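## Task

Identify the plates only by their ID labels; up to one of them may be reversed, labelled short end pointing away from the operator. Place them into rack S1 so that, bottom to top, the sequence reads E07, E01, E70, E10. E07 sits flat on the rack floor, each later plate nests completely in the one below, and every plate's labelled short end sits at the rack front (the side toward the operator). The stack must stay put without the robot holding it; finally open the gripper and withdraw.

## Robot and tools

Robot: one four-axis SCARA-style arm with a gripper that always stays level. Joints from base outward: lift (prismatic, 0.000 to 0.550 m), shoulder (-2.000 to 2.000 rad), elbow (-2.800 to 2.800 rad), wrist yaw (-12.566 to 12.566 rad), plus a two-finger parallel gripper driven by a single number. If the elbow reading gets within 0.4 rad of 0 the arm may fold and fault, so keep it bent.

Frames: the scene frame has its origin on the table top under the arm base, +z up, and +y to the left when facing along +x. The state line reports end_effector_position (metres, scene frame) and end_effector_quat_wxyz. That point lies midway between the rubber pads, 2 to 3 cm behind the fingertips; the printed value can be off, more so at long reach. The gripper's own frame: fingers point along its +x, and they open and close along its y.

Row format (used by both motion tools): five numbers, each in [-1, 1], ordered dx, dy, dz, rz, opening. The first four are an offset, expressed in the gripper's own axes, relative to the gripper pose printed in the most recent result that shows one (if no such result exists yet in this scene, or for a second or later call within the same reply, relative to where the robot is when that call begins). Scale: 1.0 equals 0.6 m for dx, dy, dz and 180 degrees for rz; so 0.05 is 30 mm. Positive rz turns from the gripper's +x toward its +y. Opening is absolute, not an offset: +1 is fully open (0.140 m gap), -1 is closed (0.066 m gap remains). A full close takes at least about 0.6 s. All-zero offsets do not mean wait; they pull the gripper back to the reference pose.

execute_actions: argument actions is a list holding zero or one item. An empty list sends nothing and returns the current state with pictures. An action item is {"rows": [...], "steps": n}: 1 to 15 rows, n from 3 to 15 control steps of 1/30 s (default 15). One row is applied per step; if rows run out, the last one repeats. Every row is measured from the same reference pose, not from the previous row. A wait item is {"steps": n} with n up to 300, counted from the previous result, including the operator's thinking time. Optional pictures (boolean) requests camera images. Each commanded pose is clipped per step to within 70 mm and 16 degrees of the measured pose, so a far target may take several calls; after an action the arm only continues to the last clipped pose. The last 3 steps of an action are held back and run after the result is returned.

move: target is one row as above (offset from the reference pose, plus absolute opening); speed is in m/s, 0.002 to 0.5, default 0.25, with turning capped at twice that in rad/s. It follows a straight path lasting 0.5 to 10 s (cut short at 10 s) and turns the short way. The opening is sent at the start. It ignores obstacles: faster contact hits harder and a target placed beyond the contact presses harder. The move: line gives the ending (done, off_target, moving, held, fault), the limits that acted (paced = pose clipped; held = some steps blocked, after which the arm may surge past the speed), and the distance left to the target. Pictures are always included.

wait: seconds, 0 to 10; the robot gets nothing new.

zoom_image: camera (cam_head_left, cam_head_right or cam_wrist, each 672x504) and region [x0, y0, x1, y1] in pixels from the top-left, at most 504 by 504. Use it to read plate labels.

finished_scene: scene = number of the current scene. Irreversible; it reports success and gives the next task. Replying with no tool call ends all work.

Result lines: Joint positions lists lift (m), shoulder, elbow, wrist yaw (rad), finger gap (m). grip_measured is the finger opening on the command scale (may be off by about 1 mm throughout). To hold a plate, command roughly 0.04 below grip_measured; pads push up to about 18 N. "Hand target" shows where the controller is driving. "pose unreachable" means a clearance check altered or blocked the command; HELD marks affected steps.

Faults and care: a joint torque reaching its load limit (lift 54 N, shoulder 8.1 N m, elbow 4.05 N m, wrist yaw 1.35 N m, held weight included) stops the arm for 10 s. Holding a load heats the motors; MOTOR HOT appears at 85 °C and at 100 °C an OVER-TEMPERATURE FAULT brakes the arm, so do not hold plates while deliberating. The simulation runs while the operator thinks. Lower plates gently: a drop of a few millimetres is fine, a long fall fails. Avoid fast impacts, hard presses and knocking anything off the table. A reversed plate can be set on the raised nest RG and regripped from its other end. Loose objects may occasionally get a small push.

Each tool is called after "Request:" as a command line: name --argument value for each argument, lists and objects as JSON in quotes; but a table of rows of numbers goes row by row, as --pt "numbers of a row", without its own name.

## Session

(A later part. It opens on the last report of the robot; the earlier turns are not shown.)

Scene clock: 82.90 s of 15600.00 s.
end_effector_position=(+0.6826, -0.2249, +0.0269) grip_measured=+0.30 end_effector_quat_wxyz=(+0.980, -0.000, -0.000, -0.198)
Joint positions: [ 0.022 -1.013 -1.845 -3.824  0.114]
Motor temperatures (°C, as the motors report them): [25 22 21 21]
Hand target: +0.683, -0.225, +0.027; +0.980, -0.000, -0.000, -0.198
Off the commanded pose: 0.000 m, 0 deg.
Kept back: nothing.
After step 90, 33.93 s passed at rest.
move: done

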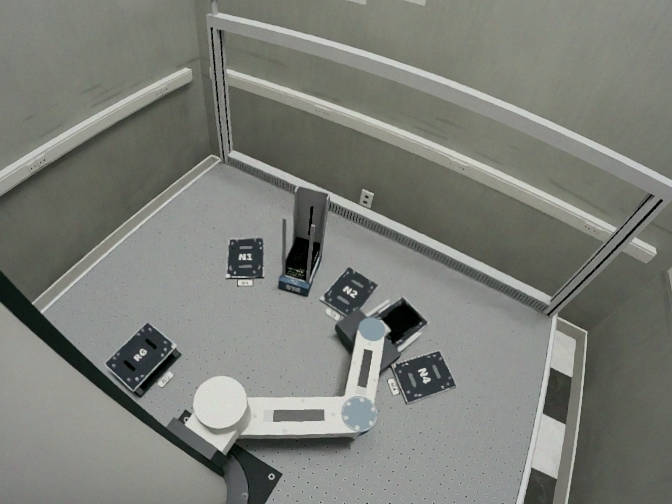

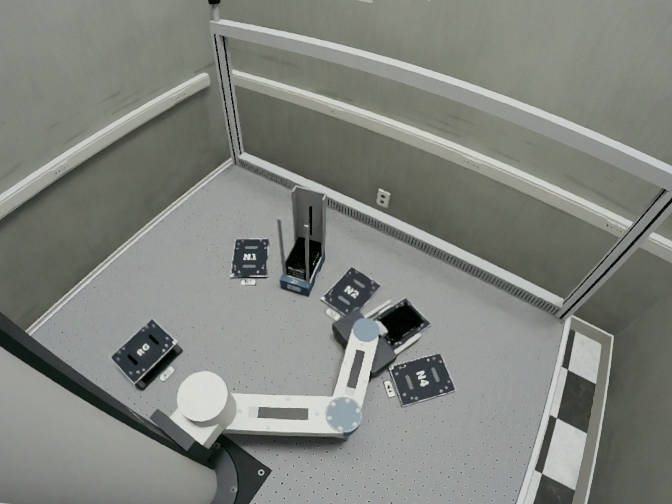

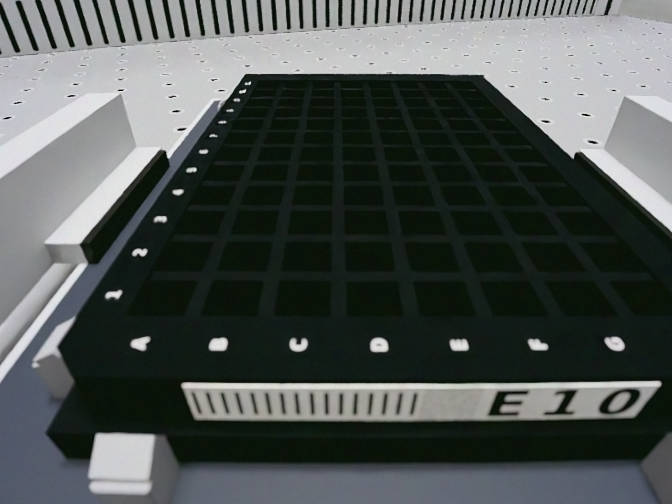

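Request:
move --target '[0,0,0,0,-0.5]'

Request:
move --target '[0,0,0.493,0,-0.5]' --speed 0.3

Request:
move --target '[-0.2068,0.5459,0,0.1971,-0.5]' --speed 0.35

Scene clock: 83.83 s of 15600.00 s.
end_effector_position=(+0.6826, -0.2249, +0.0269) grip_measured=-0.46 end_effector_quat_wxyz=(+0.980, -0.000, -0.000, -0.198)
Joint positions: [ 0.022 -1.013 -1.845 -3.824  0.086]
Motor temperatures (°C, as the motors report them): [25 22 21 21]
Hand target: +0.683, -0.225, +0.027; +0.980, -0.000, -0.000, -0.198
Off the commanded pose: 0.000 m, 0 deg.
Kept back: nothing.
move: done

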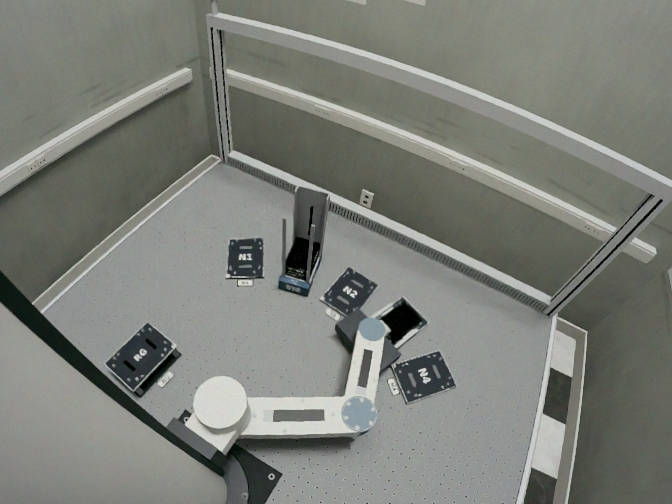

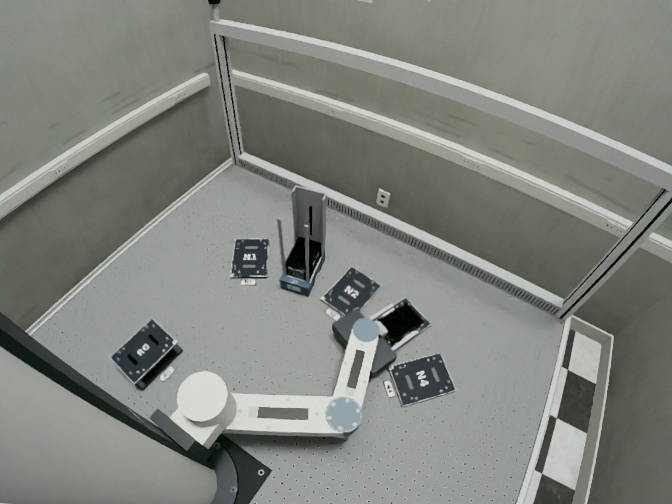

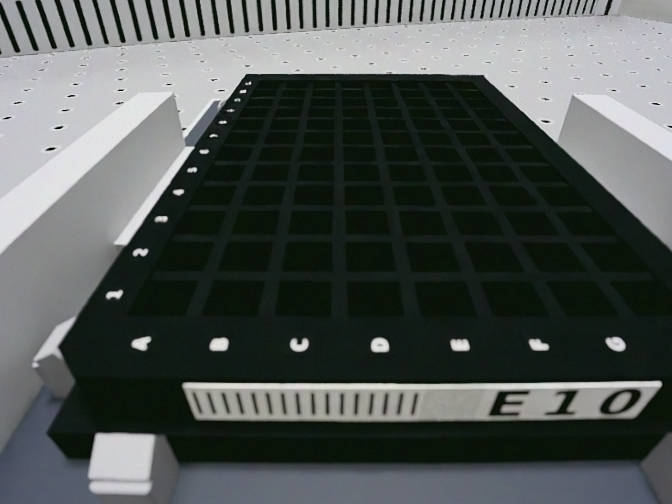

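Scene clock: 85.27 s of 15600.00 s.
end_effector_position=(+0.6826, -0.2249, +0.3227) grip_measured=-0.46 end_effector_quat_wxyz=(+0.980, -0.000, -0.000, -0.198)
Joint positions: [ 0.318 -1.013 -1.845 -3.824  0.086]
Motor temperatures (°C, as the motors report them): [25 22 21 21]
Hand target: +0.683, -0.225, +0.323; +0.980, -0.000, -0.000, -0.198
Off the commanded pose: 0.000 m, 0 deg.
Kept back: nothing.
move: done

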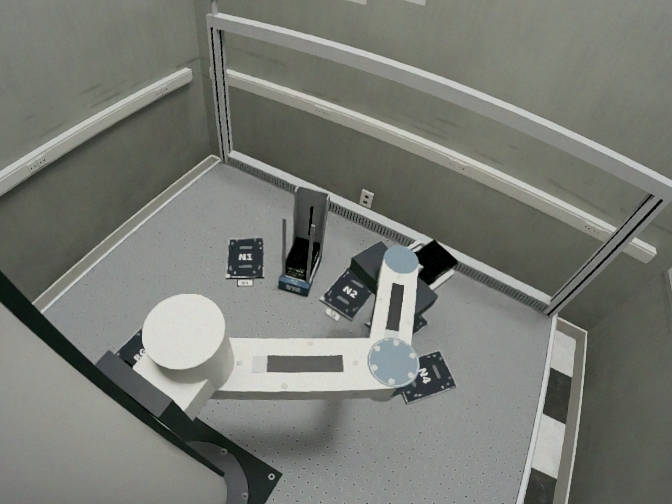

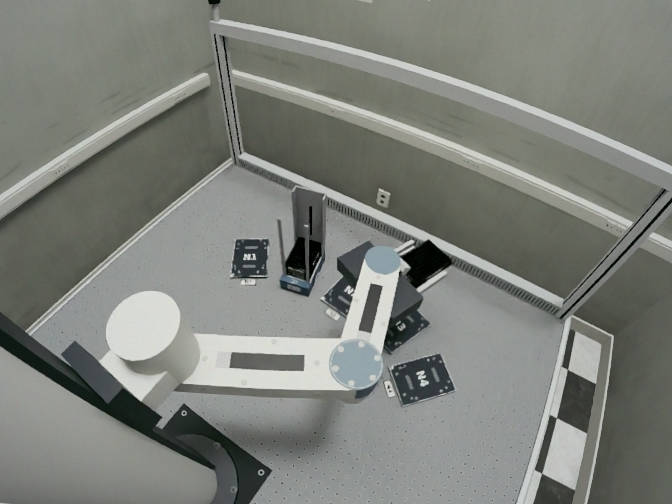

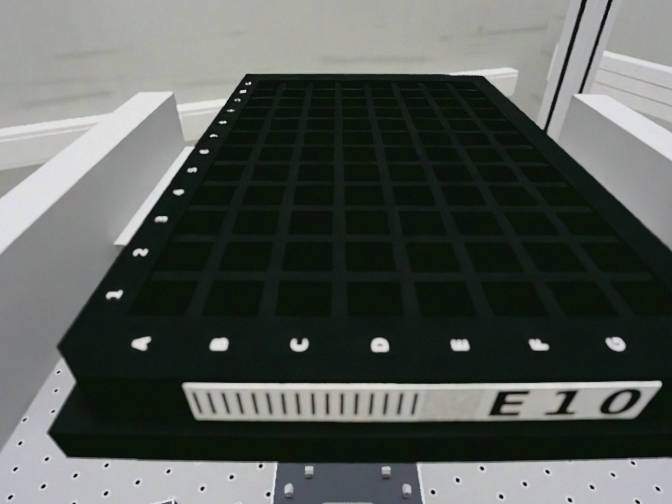

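Scene clock: 86.70 s of 15600.00 s.
end_effector_position=(+0.6953, +0.1254, +0.3227) grip_measured=-0.46 end_effector_quat_wxyz=(+0.994, -0.000, -0.000, +0.110)
Joint positions: [ 0.318 -0.402 -1.722 -3.939  0.086]
Motor temperatures (°C, as the motors report them): [25 22 22 21]
Hand target: +0.695, +0.125, +0.323; +0.994, -0.000, -0.000, +0.110
Off the commanded pose: 0.000 m, 0 deg.
Kept back: nothing.
move: done

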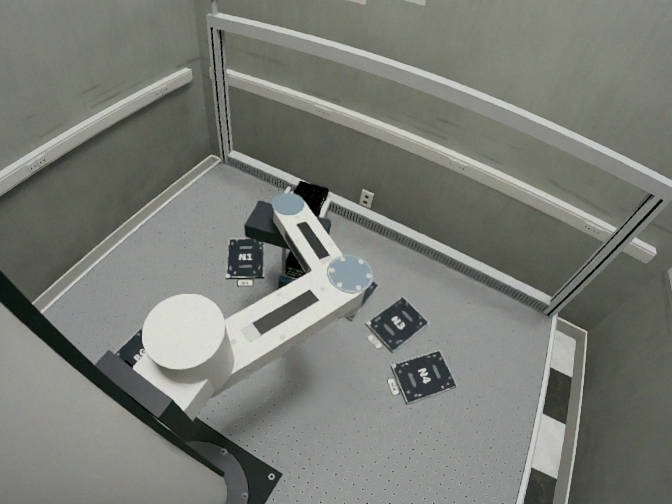

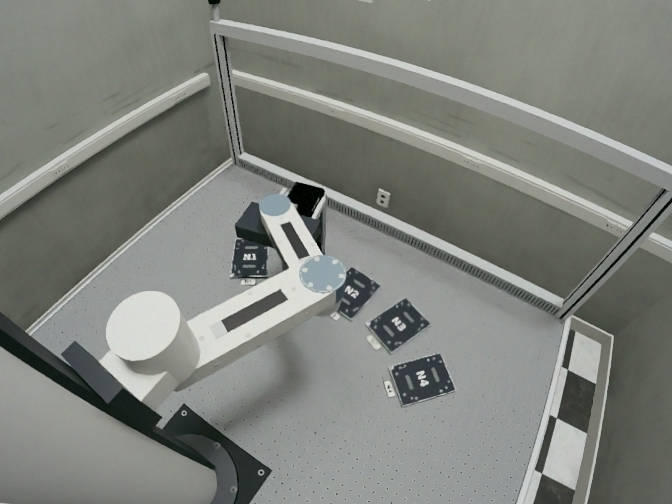

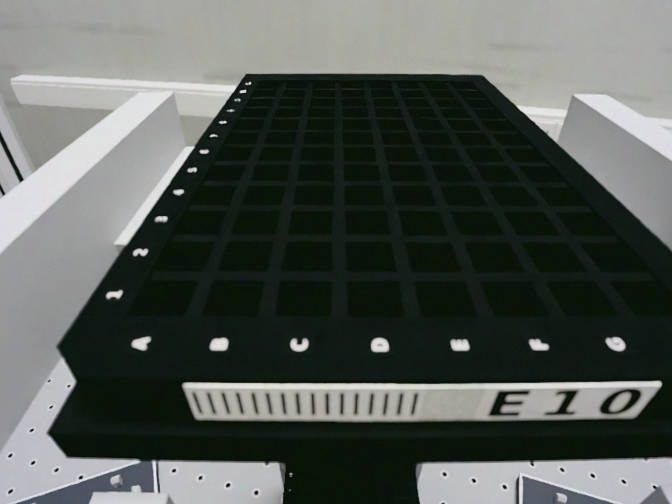

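Request:
execute_actions --actions '[]'

Scene clock: 86.83 s of 15600.00 s.
end_effector_position=(+0.6954, +0.1253, +0.3227) grip_measured=-0.46 end_effector_quat_wxyz=(+0.994, -0.000, -0.000, +0.110)
Joint positions: [ 0.318 -0.402 -1.722 -3.939  0.086]
Motor temperatures (°C, as the motors report them): [25 22 22 21]
Hand target: +0.695, +0.125, +0.323; +0.994, -0.000, -0.000, +0.110
Off the commanded pose: 0.000 m, 0 deg.
Kept back: nothing.
Steps of this call (steps 1 to 4: nothing new was sent). Readings (end_effector_position):
1: (+0.6953, +0.1253, +0.3227)
2: (+0.6954, +0.1253, +0.3227)
4: the state above

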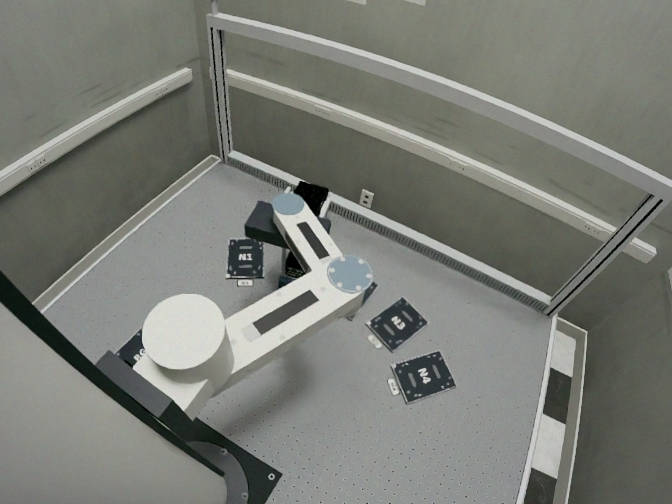

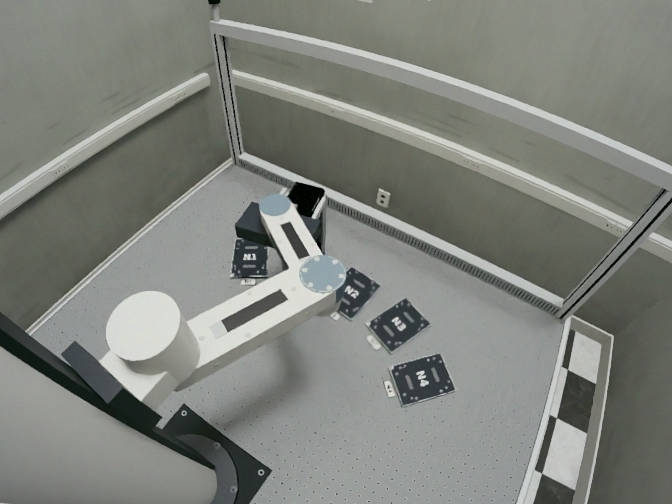

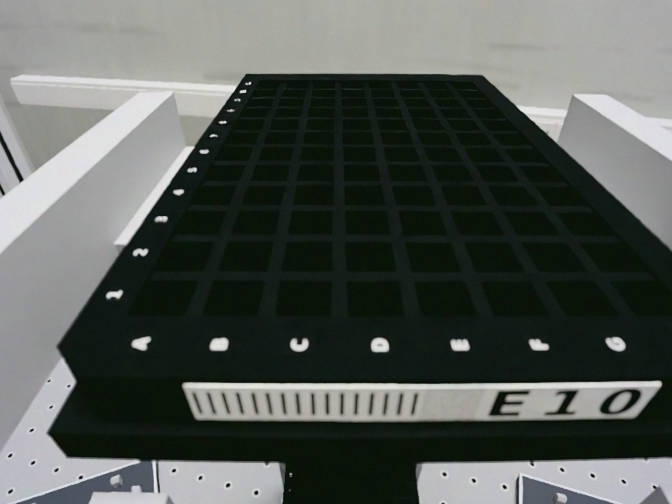

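Request:
move --target '[-0.0003,-0.0001,-0.018,0.001,-0.5]' --speed 0.02

Scene clock: 87.83 s of 15600.00 s.
end_effector_position=(+0.6952, +0.1253, +0.3119) grip_measured=-0.46 end_effector_quat_wxyz=(+0.994, -0.000, -0.000, +0.111)
Joint positions: [ 0.307 -0.403 -1.721 -3.935  0.086]
Motor temperatures (°C, as the motors report them): [25 22 21 21]
Hand target: +0.695, +0.125, +0.312; +0.994, -0.000, -0.000, +0.112
Off the commanded pose: 0.000 m, 0 deg.
Kept back: nothing.
move: done

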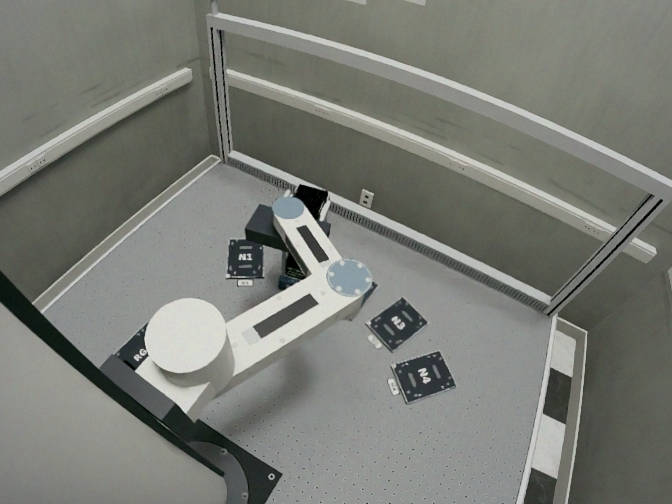

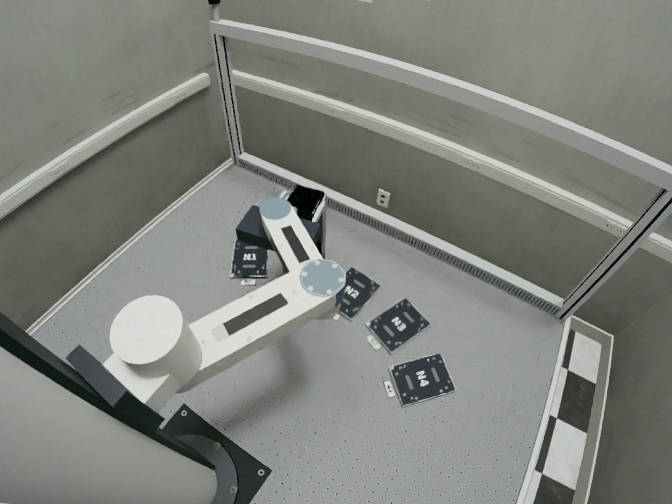

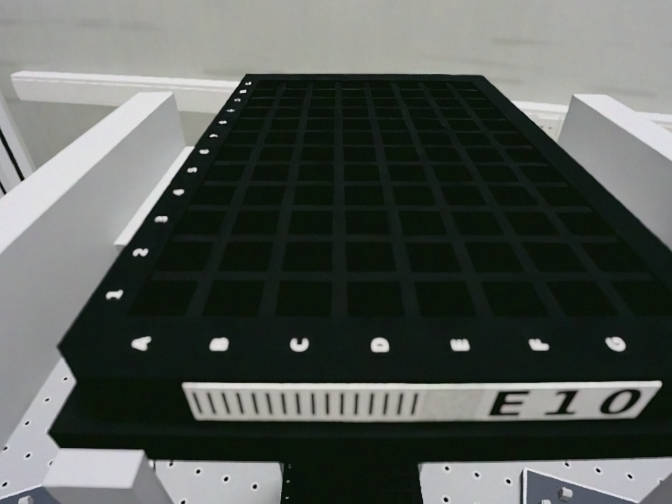

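Request:
move --target '[0,0,-0.3385,0,-0.5]' --speed 0.2

Request:
move --target '[0,0,-0.0072,0,-0.5]' --speed 0.008

Scene clock: 89.43 s of 15600.00 s.
end_effector_position=(+0.6953, +0.1252, +0.1087) grip_measured=-0.46 end_effector_quat_wxyz=(+0.994, -0.000, -0.000, +0.111)
Joint positions: [ 0.104 -0.403 -1.721 -3.935  0.086]
Motor temperatures (°C, as the motors report them): [25 22 21 21]
Hand target: +0.695, +0.125, +0.109; +0.994, -0.000, -0.000, +0.111
Off the commanded pose: 0.000 m, 0 deg.
Kept back: nothing.
move: done

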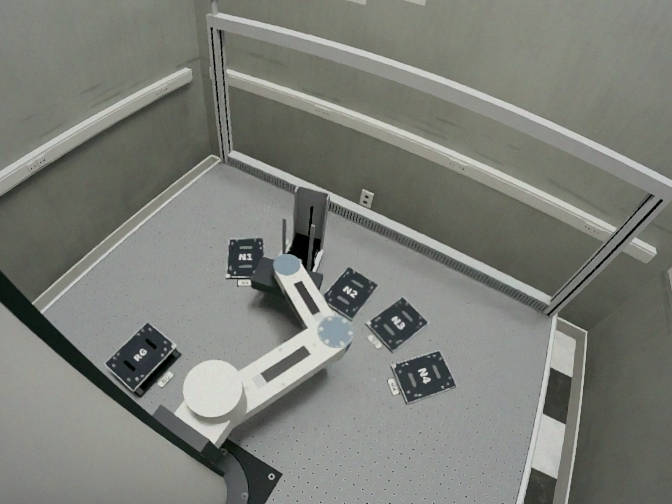

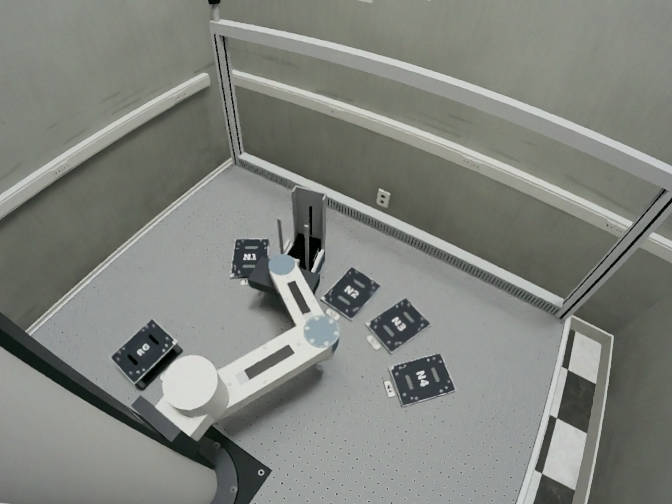

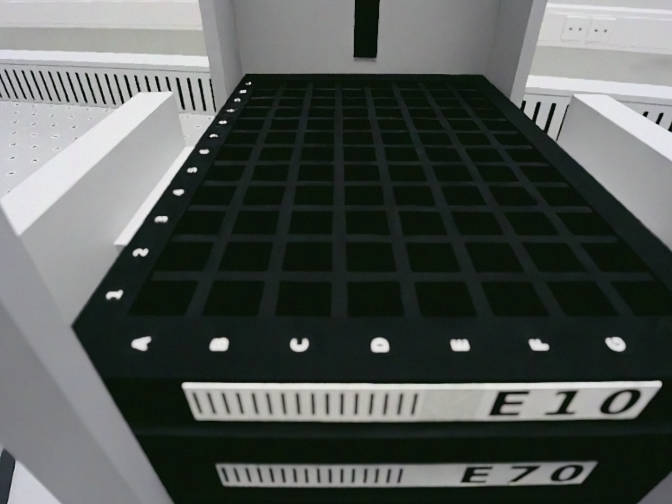

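Scene clock: 90.20 s of 15600.00 s.
end_effector_position=(+0.6953, +0.1252, +0.1044) grip_measured=-0.46 end_effector_quat_wxyz=(+0.994, -0.000, -0.000, +0.111)
Joint positions: [ 0.099 -0.403 -1.721 -3.935  0.086]
Motor temperatures (°C, as the motors report them): [25 22 21 21]
Hand target: +0.695, +0.125, +0.104; +0.994, -0.000, -0.000, +0.111
Off the commanded pose: 0.000 m, 0 deg.
Kept back: nothing.
move: done

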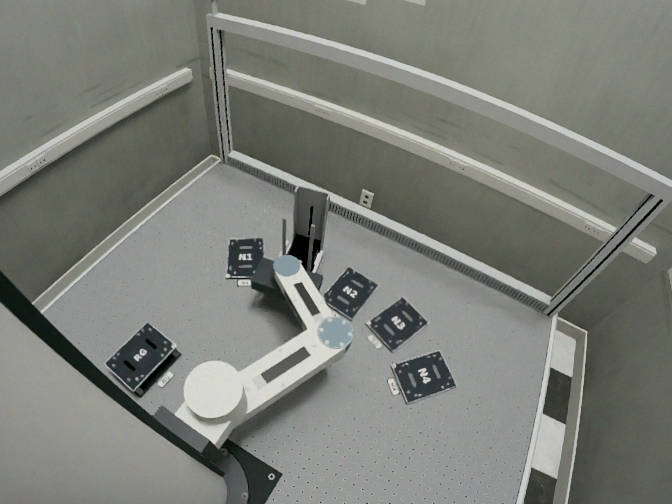

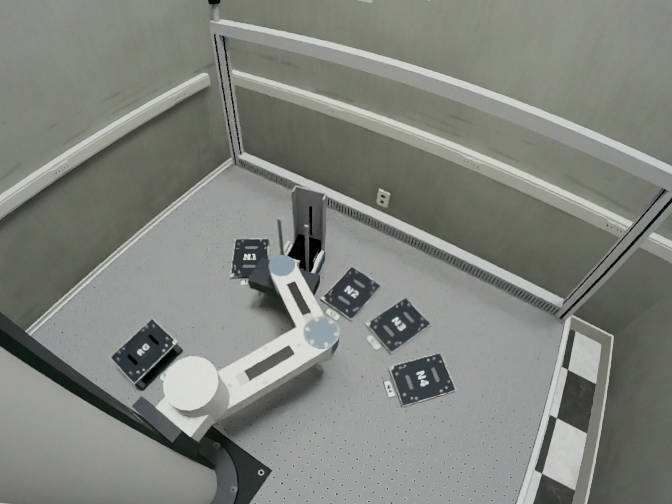

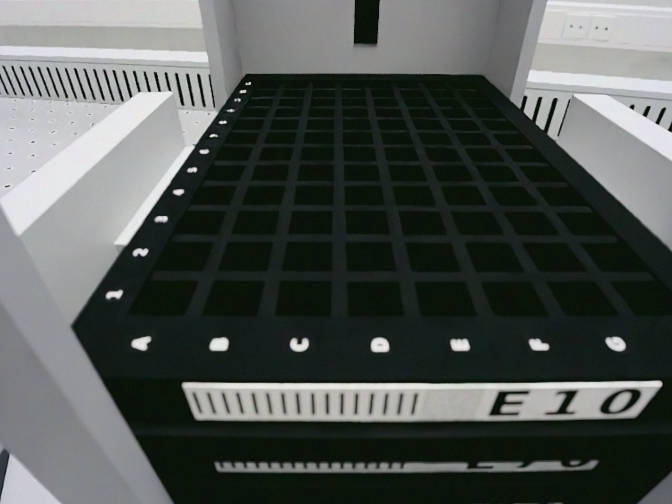

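Request:
move --target '[0,0,0,0,0.3]'

Request:
move --target '[-0.27,0,0,0,0.3]'

Scene clock: 90.93 s of 15600.00 s.
end_effector_position=(+0.6953, +0.1252, +0.1044) grip_measured=+0.30 end_effector_quat_wxyz=(+0.994, -0.000, -0.000, +0.111)
Joint positions: [ 0.099 -0.403 -1.721 -3.935  0.114]
Motor temperatures (°C, as the motors report them): [25 22 21 21]
Hand target: +0.695, +0.125, +0.104; +0.994, -0.000, -0.000, +0.111
Off the commanded pose: 0.000 m, 0 deg.
Kept back: nothing.
move: done

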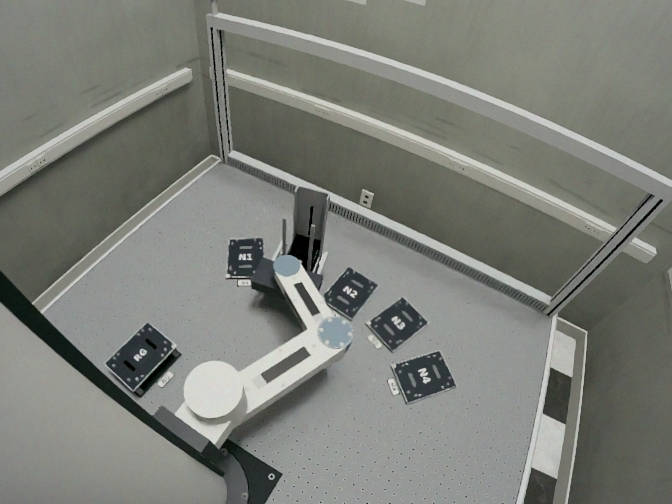

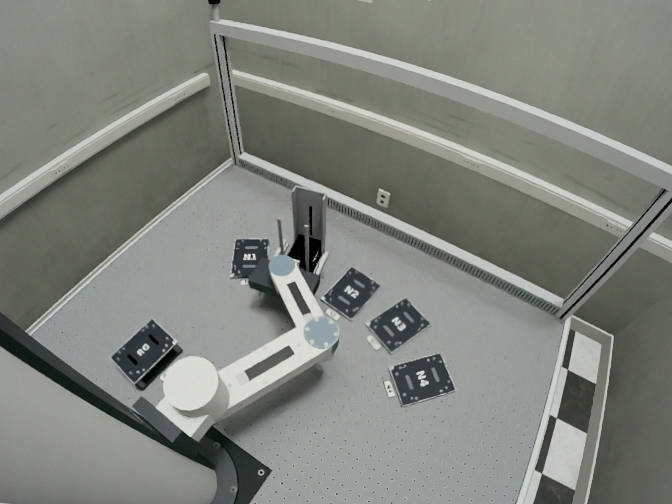

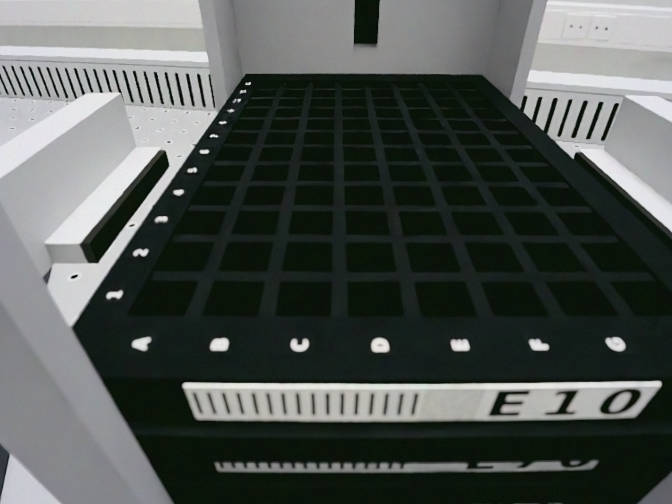

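Scene clock: 91.97 s of 15600.00 s.
end_effector_position=(+0.5373, +0.0893, +0.1044) grip_measured=+0.30 end_effector_quat_wxyz=(+0.994, -0.000, -0.000, +0.112)
Joint positions: [ 0.099 -0.705 -0.918 -4.437  0.114]
Motor temperatures (°C, as the motors report them): [25 22 22 21]
Hand target: +0.537, +0.089, +0.104; +0.994, -0.000, -0.000, +0.111
Off the commanded pose: 0.000 m, 0 deg.
Kept back: nothing.
move: done

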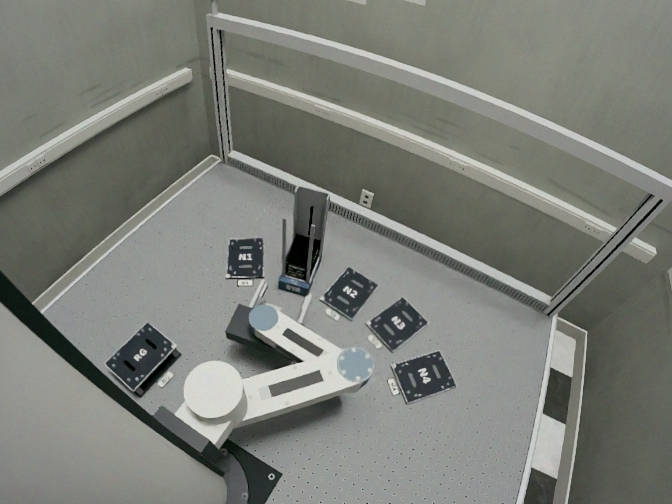

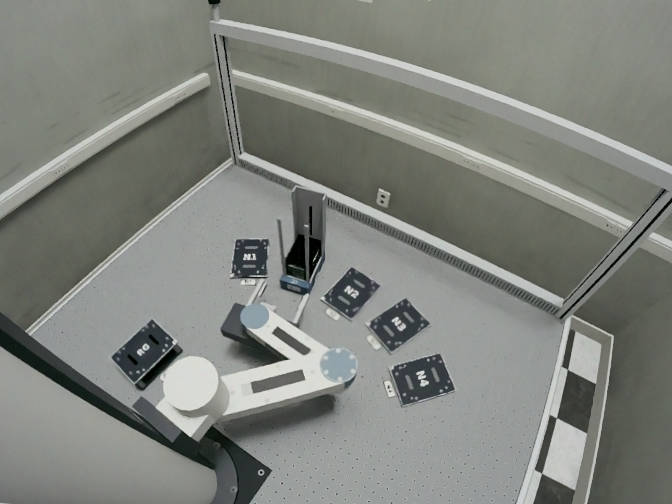

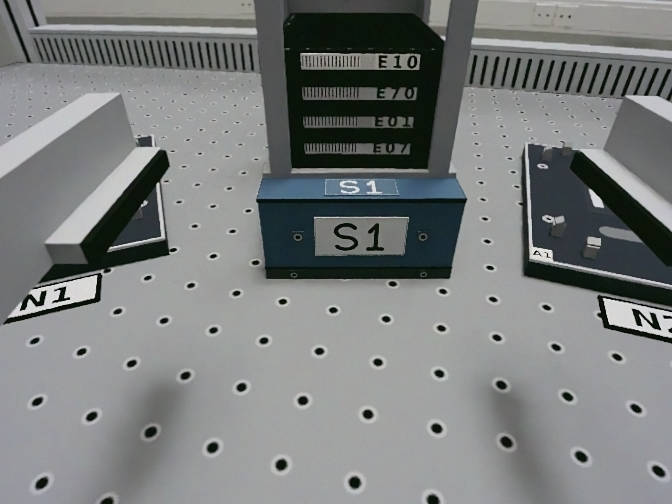

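Request:
finished_scene --scene 2

The scene is finished: the task was done.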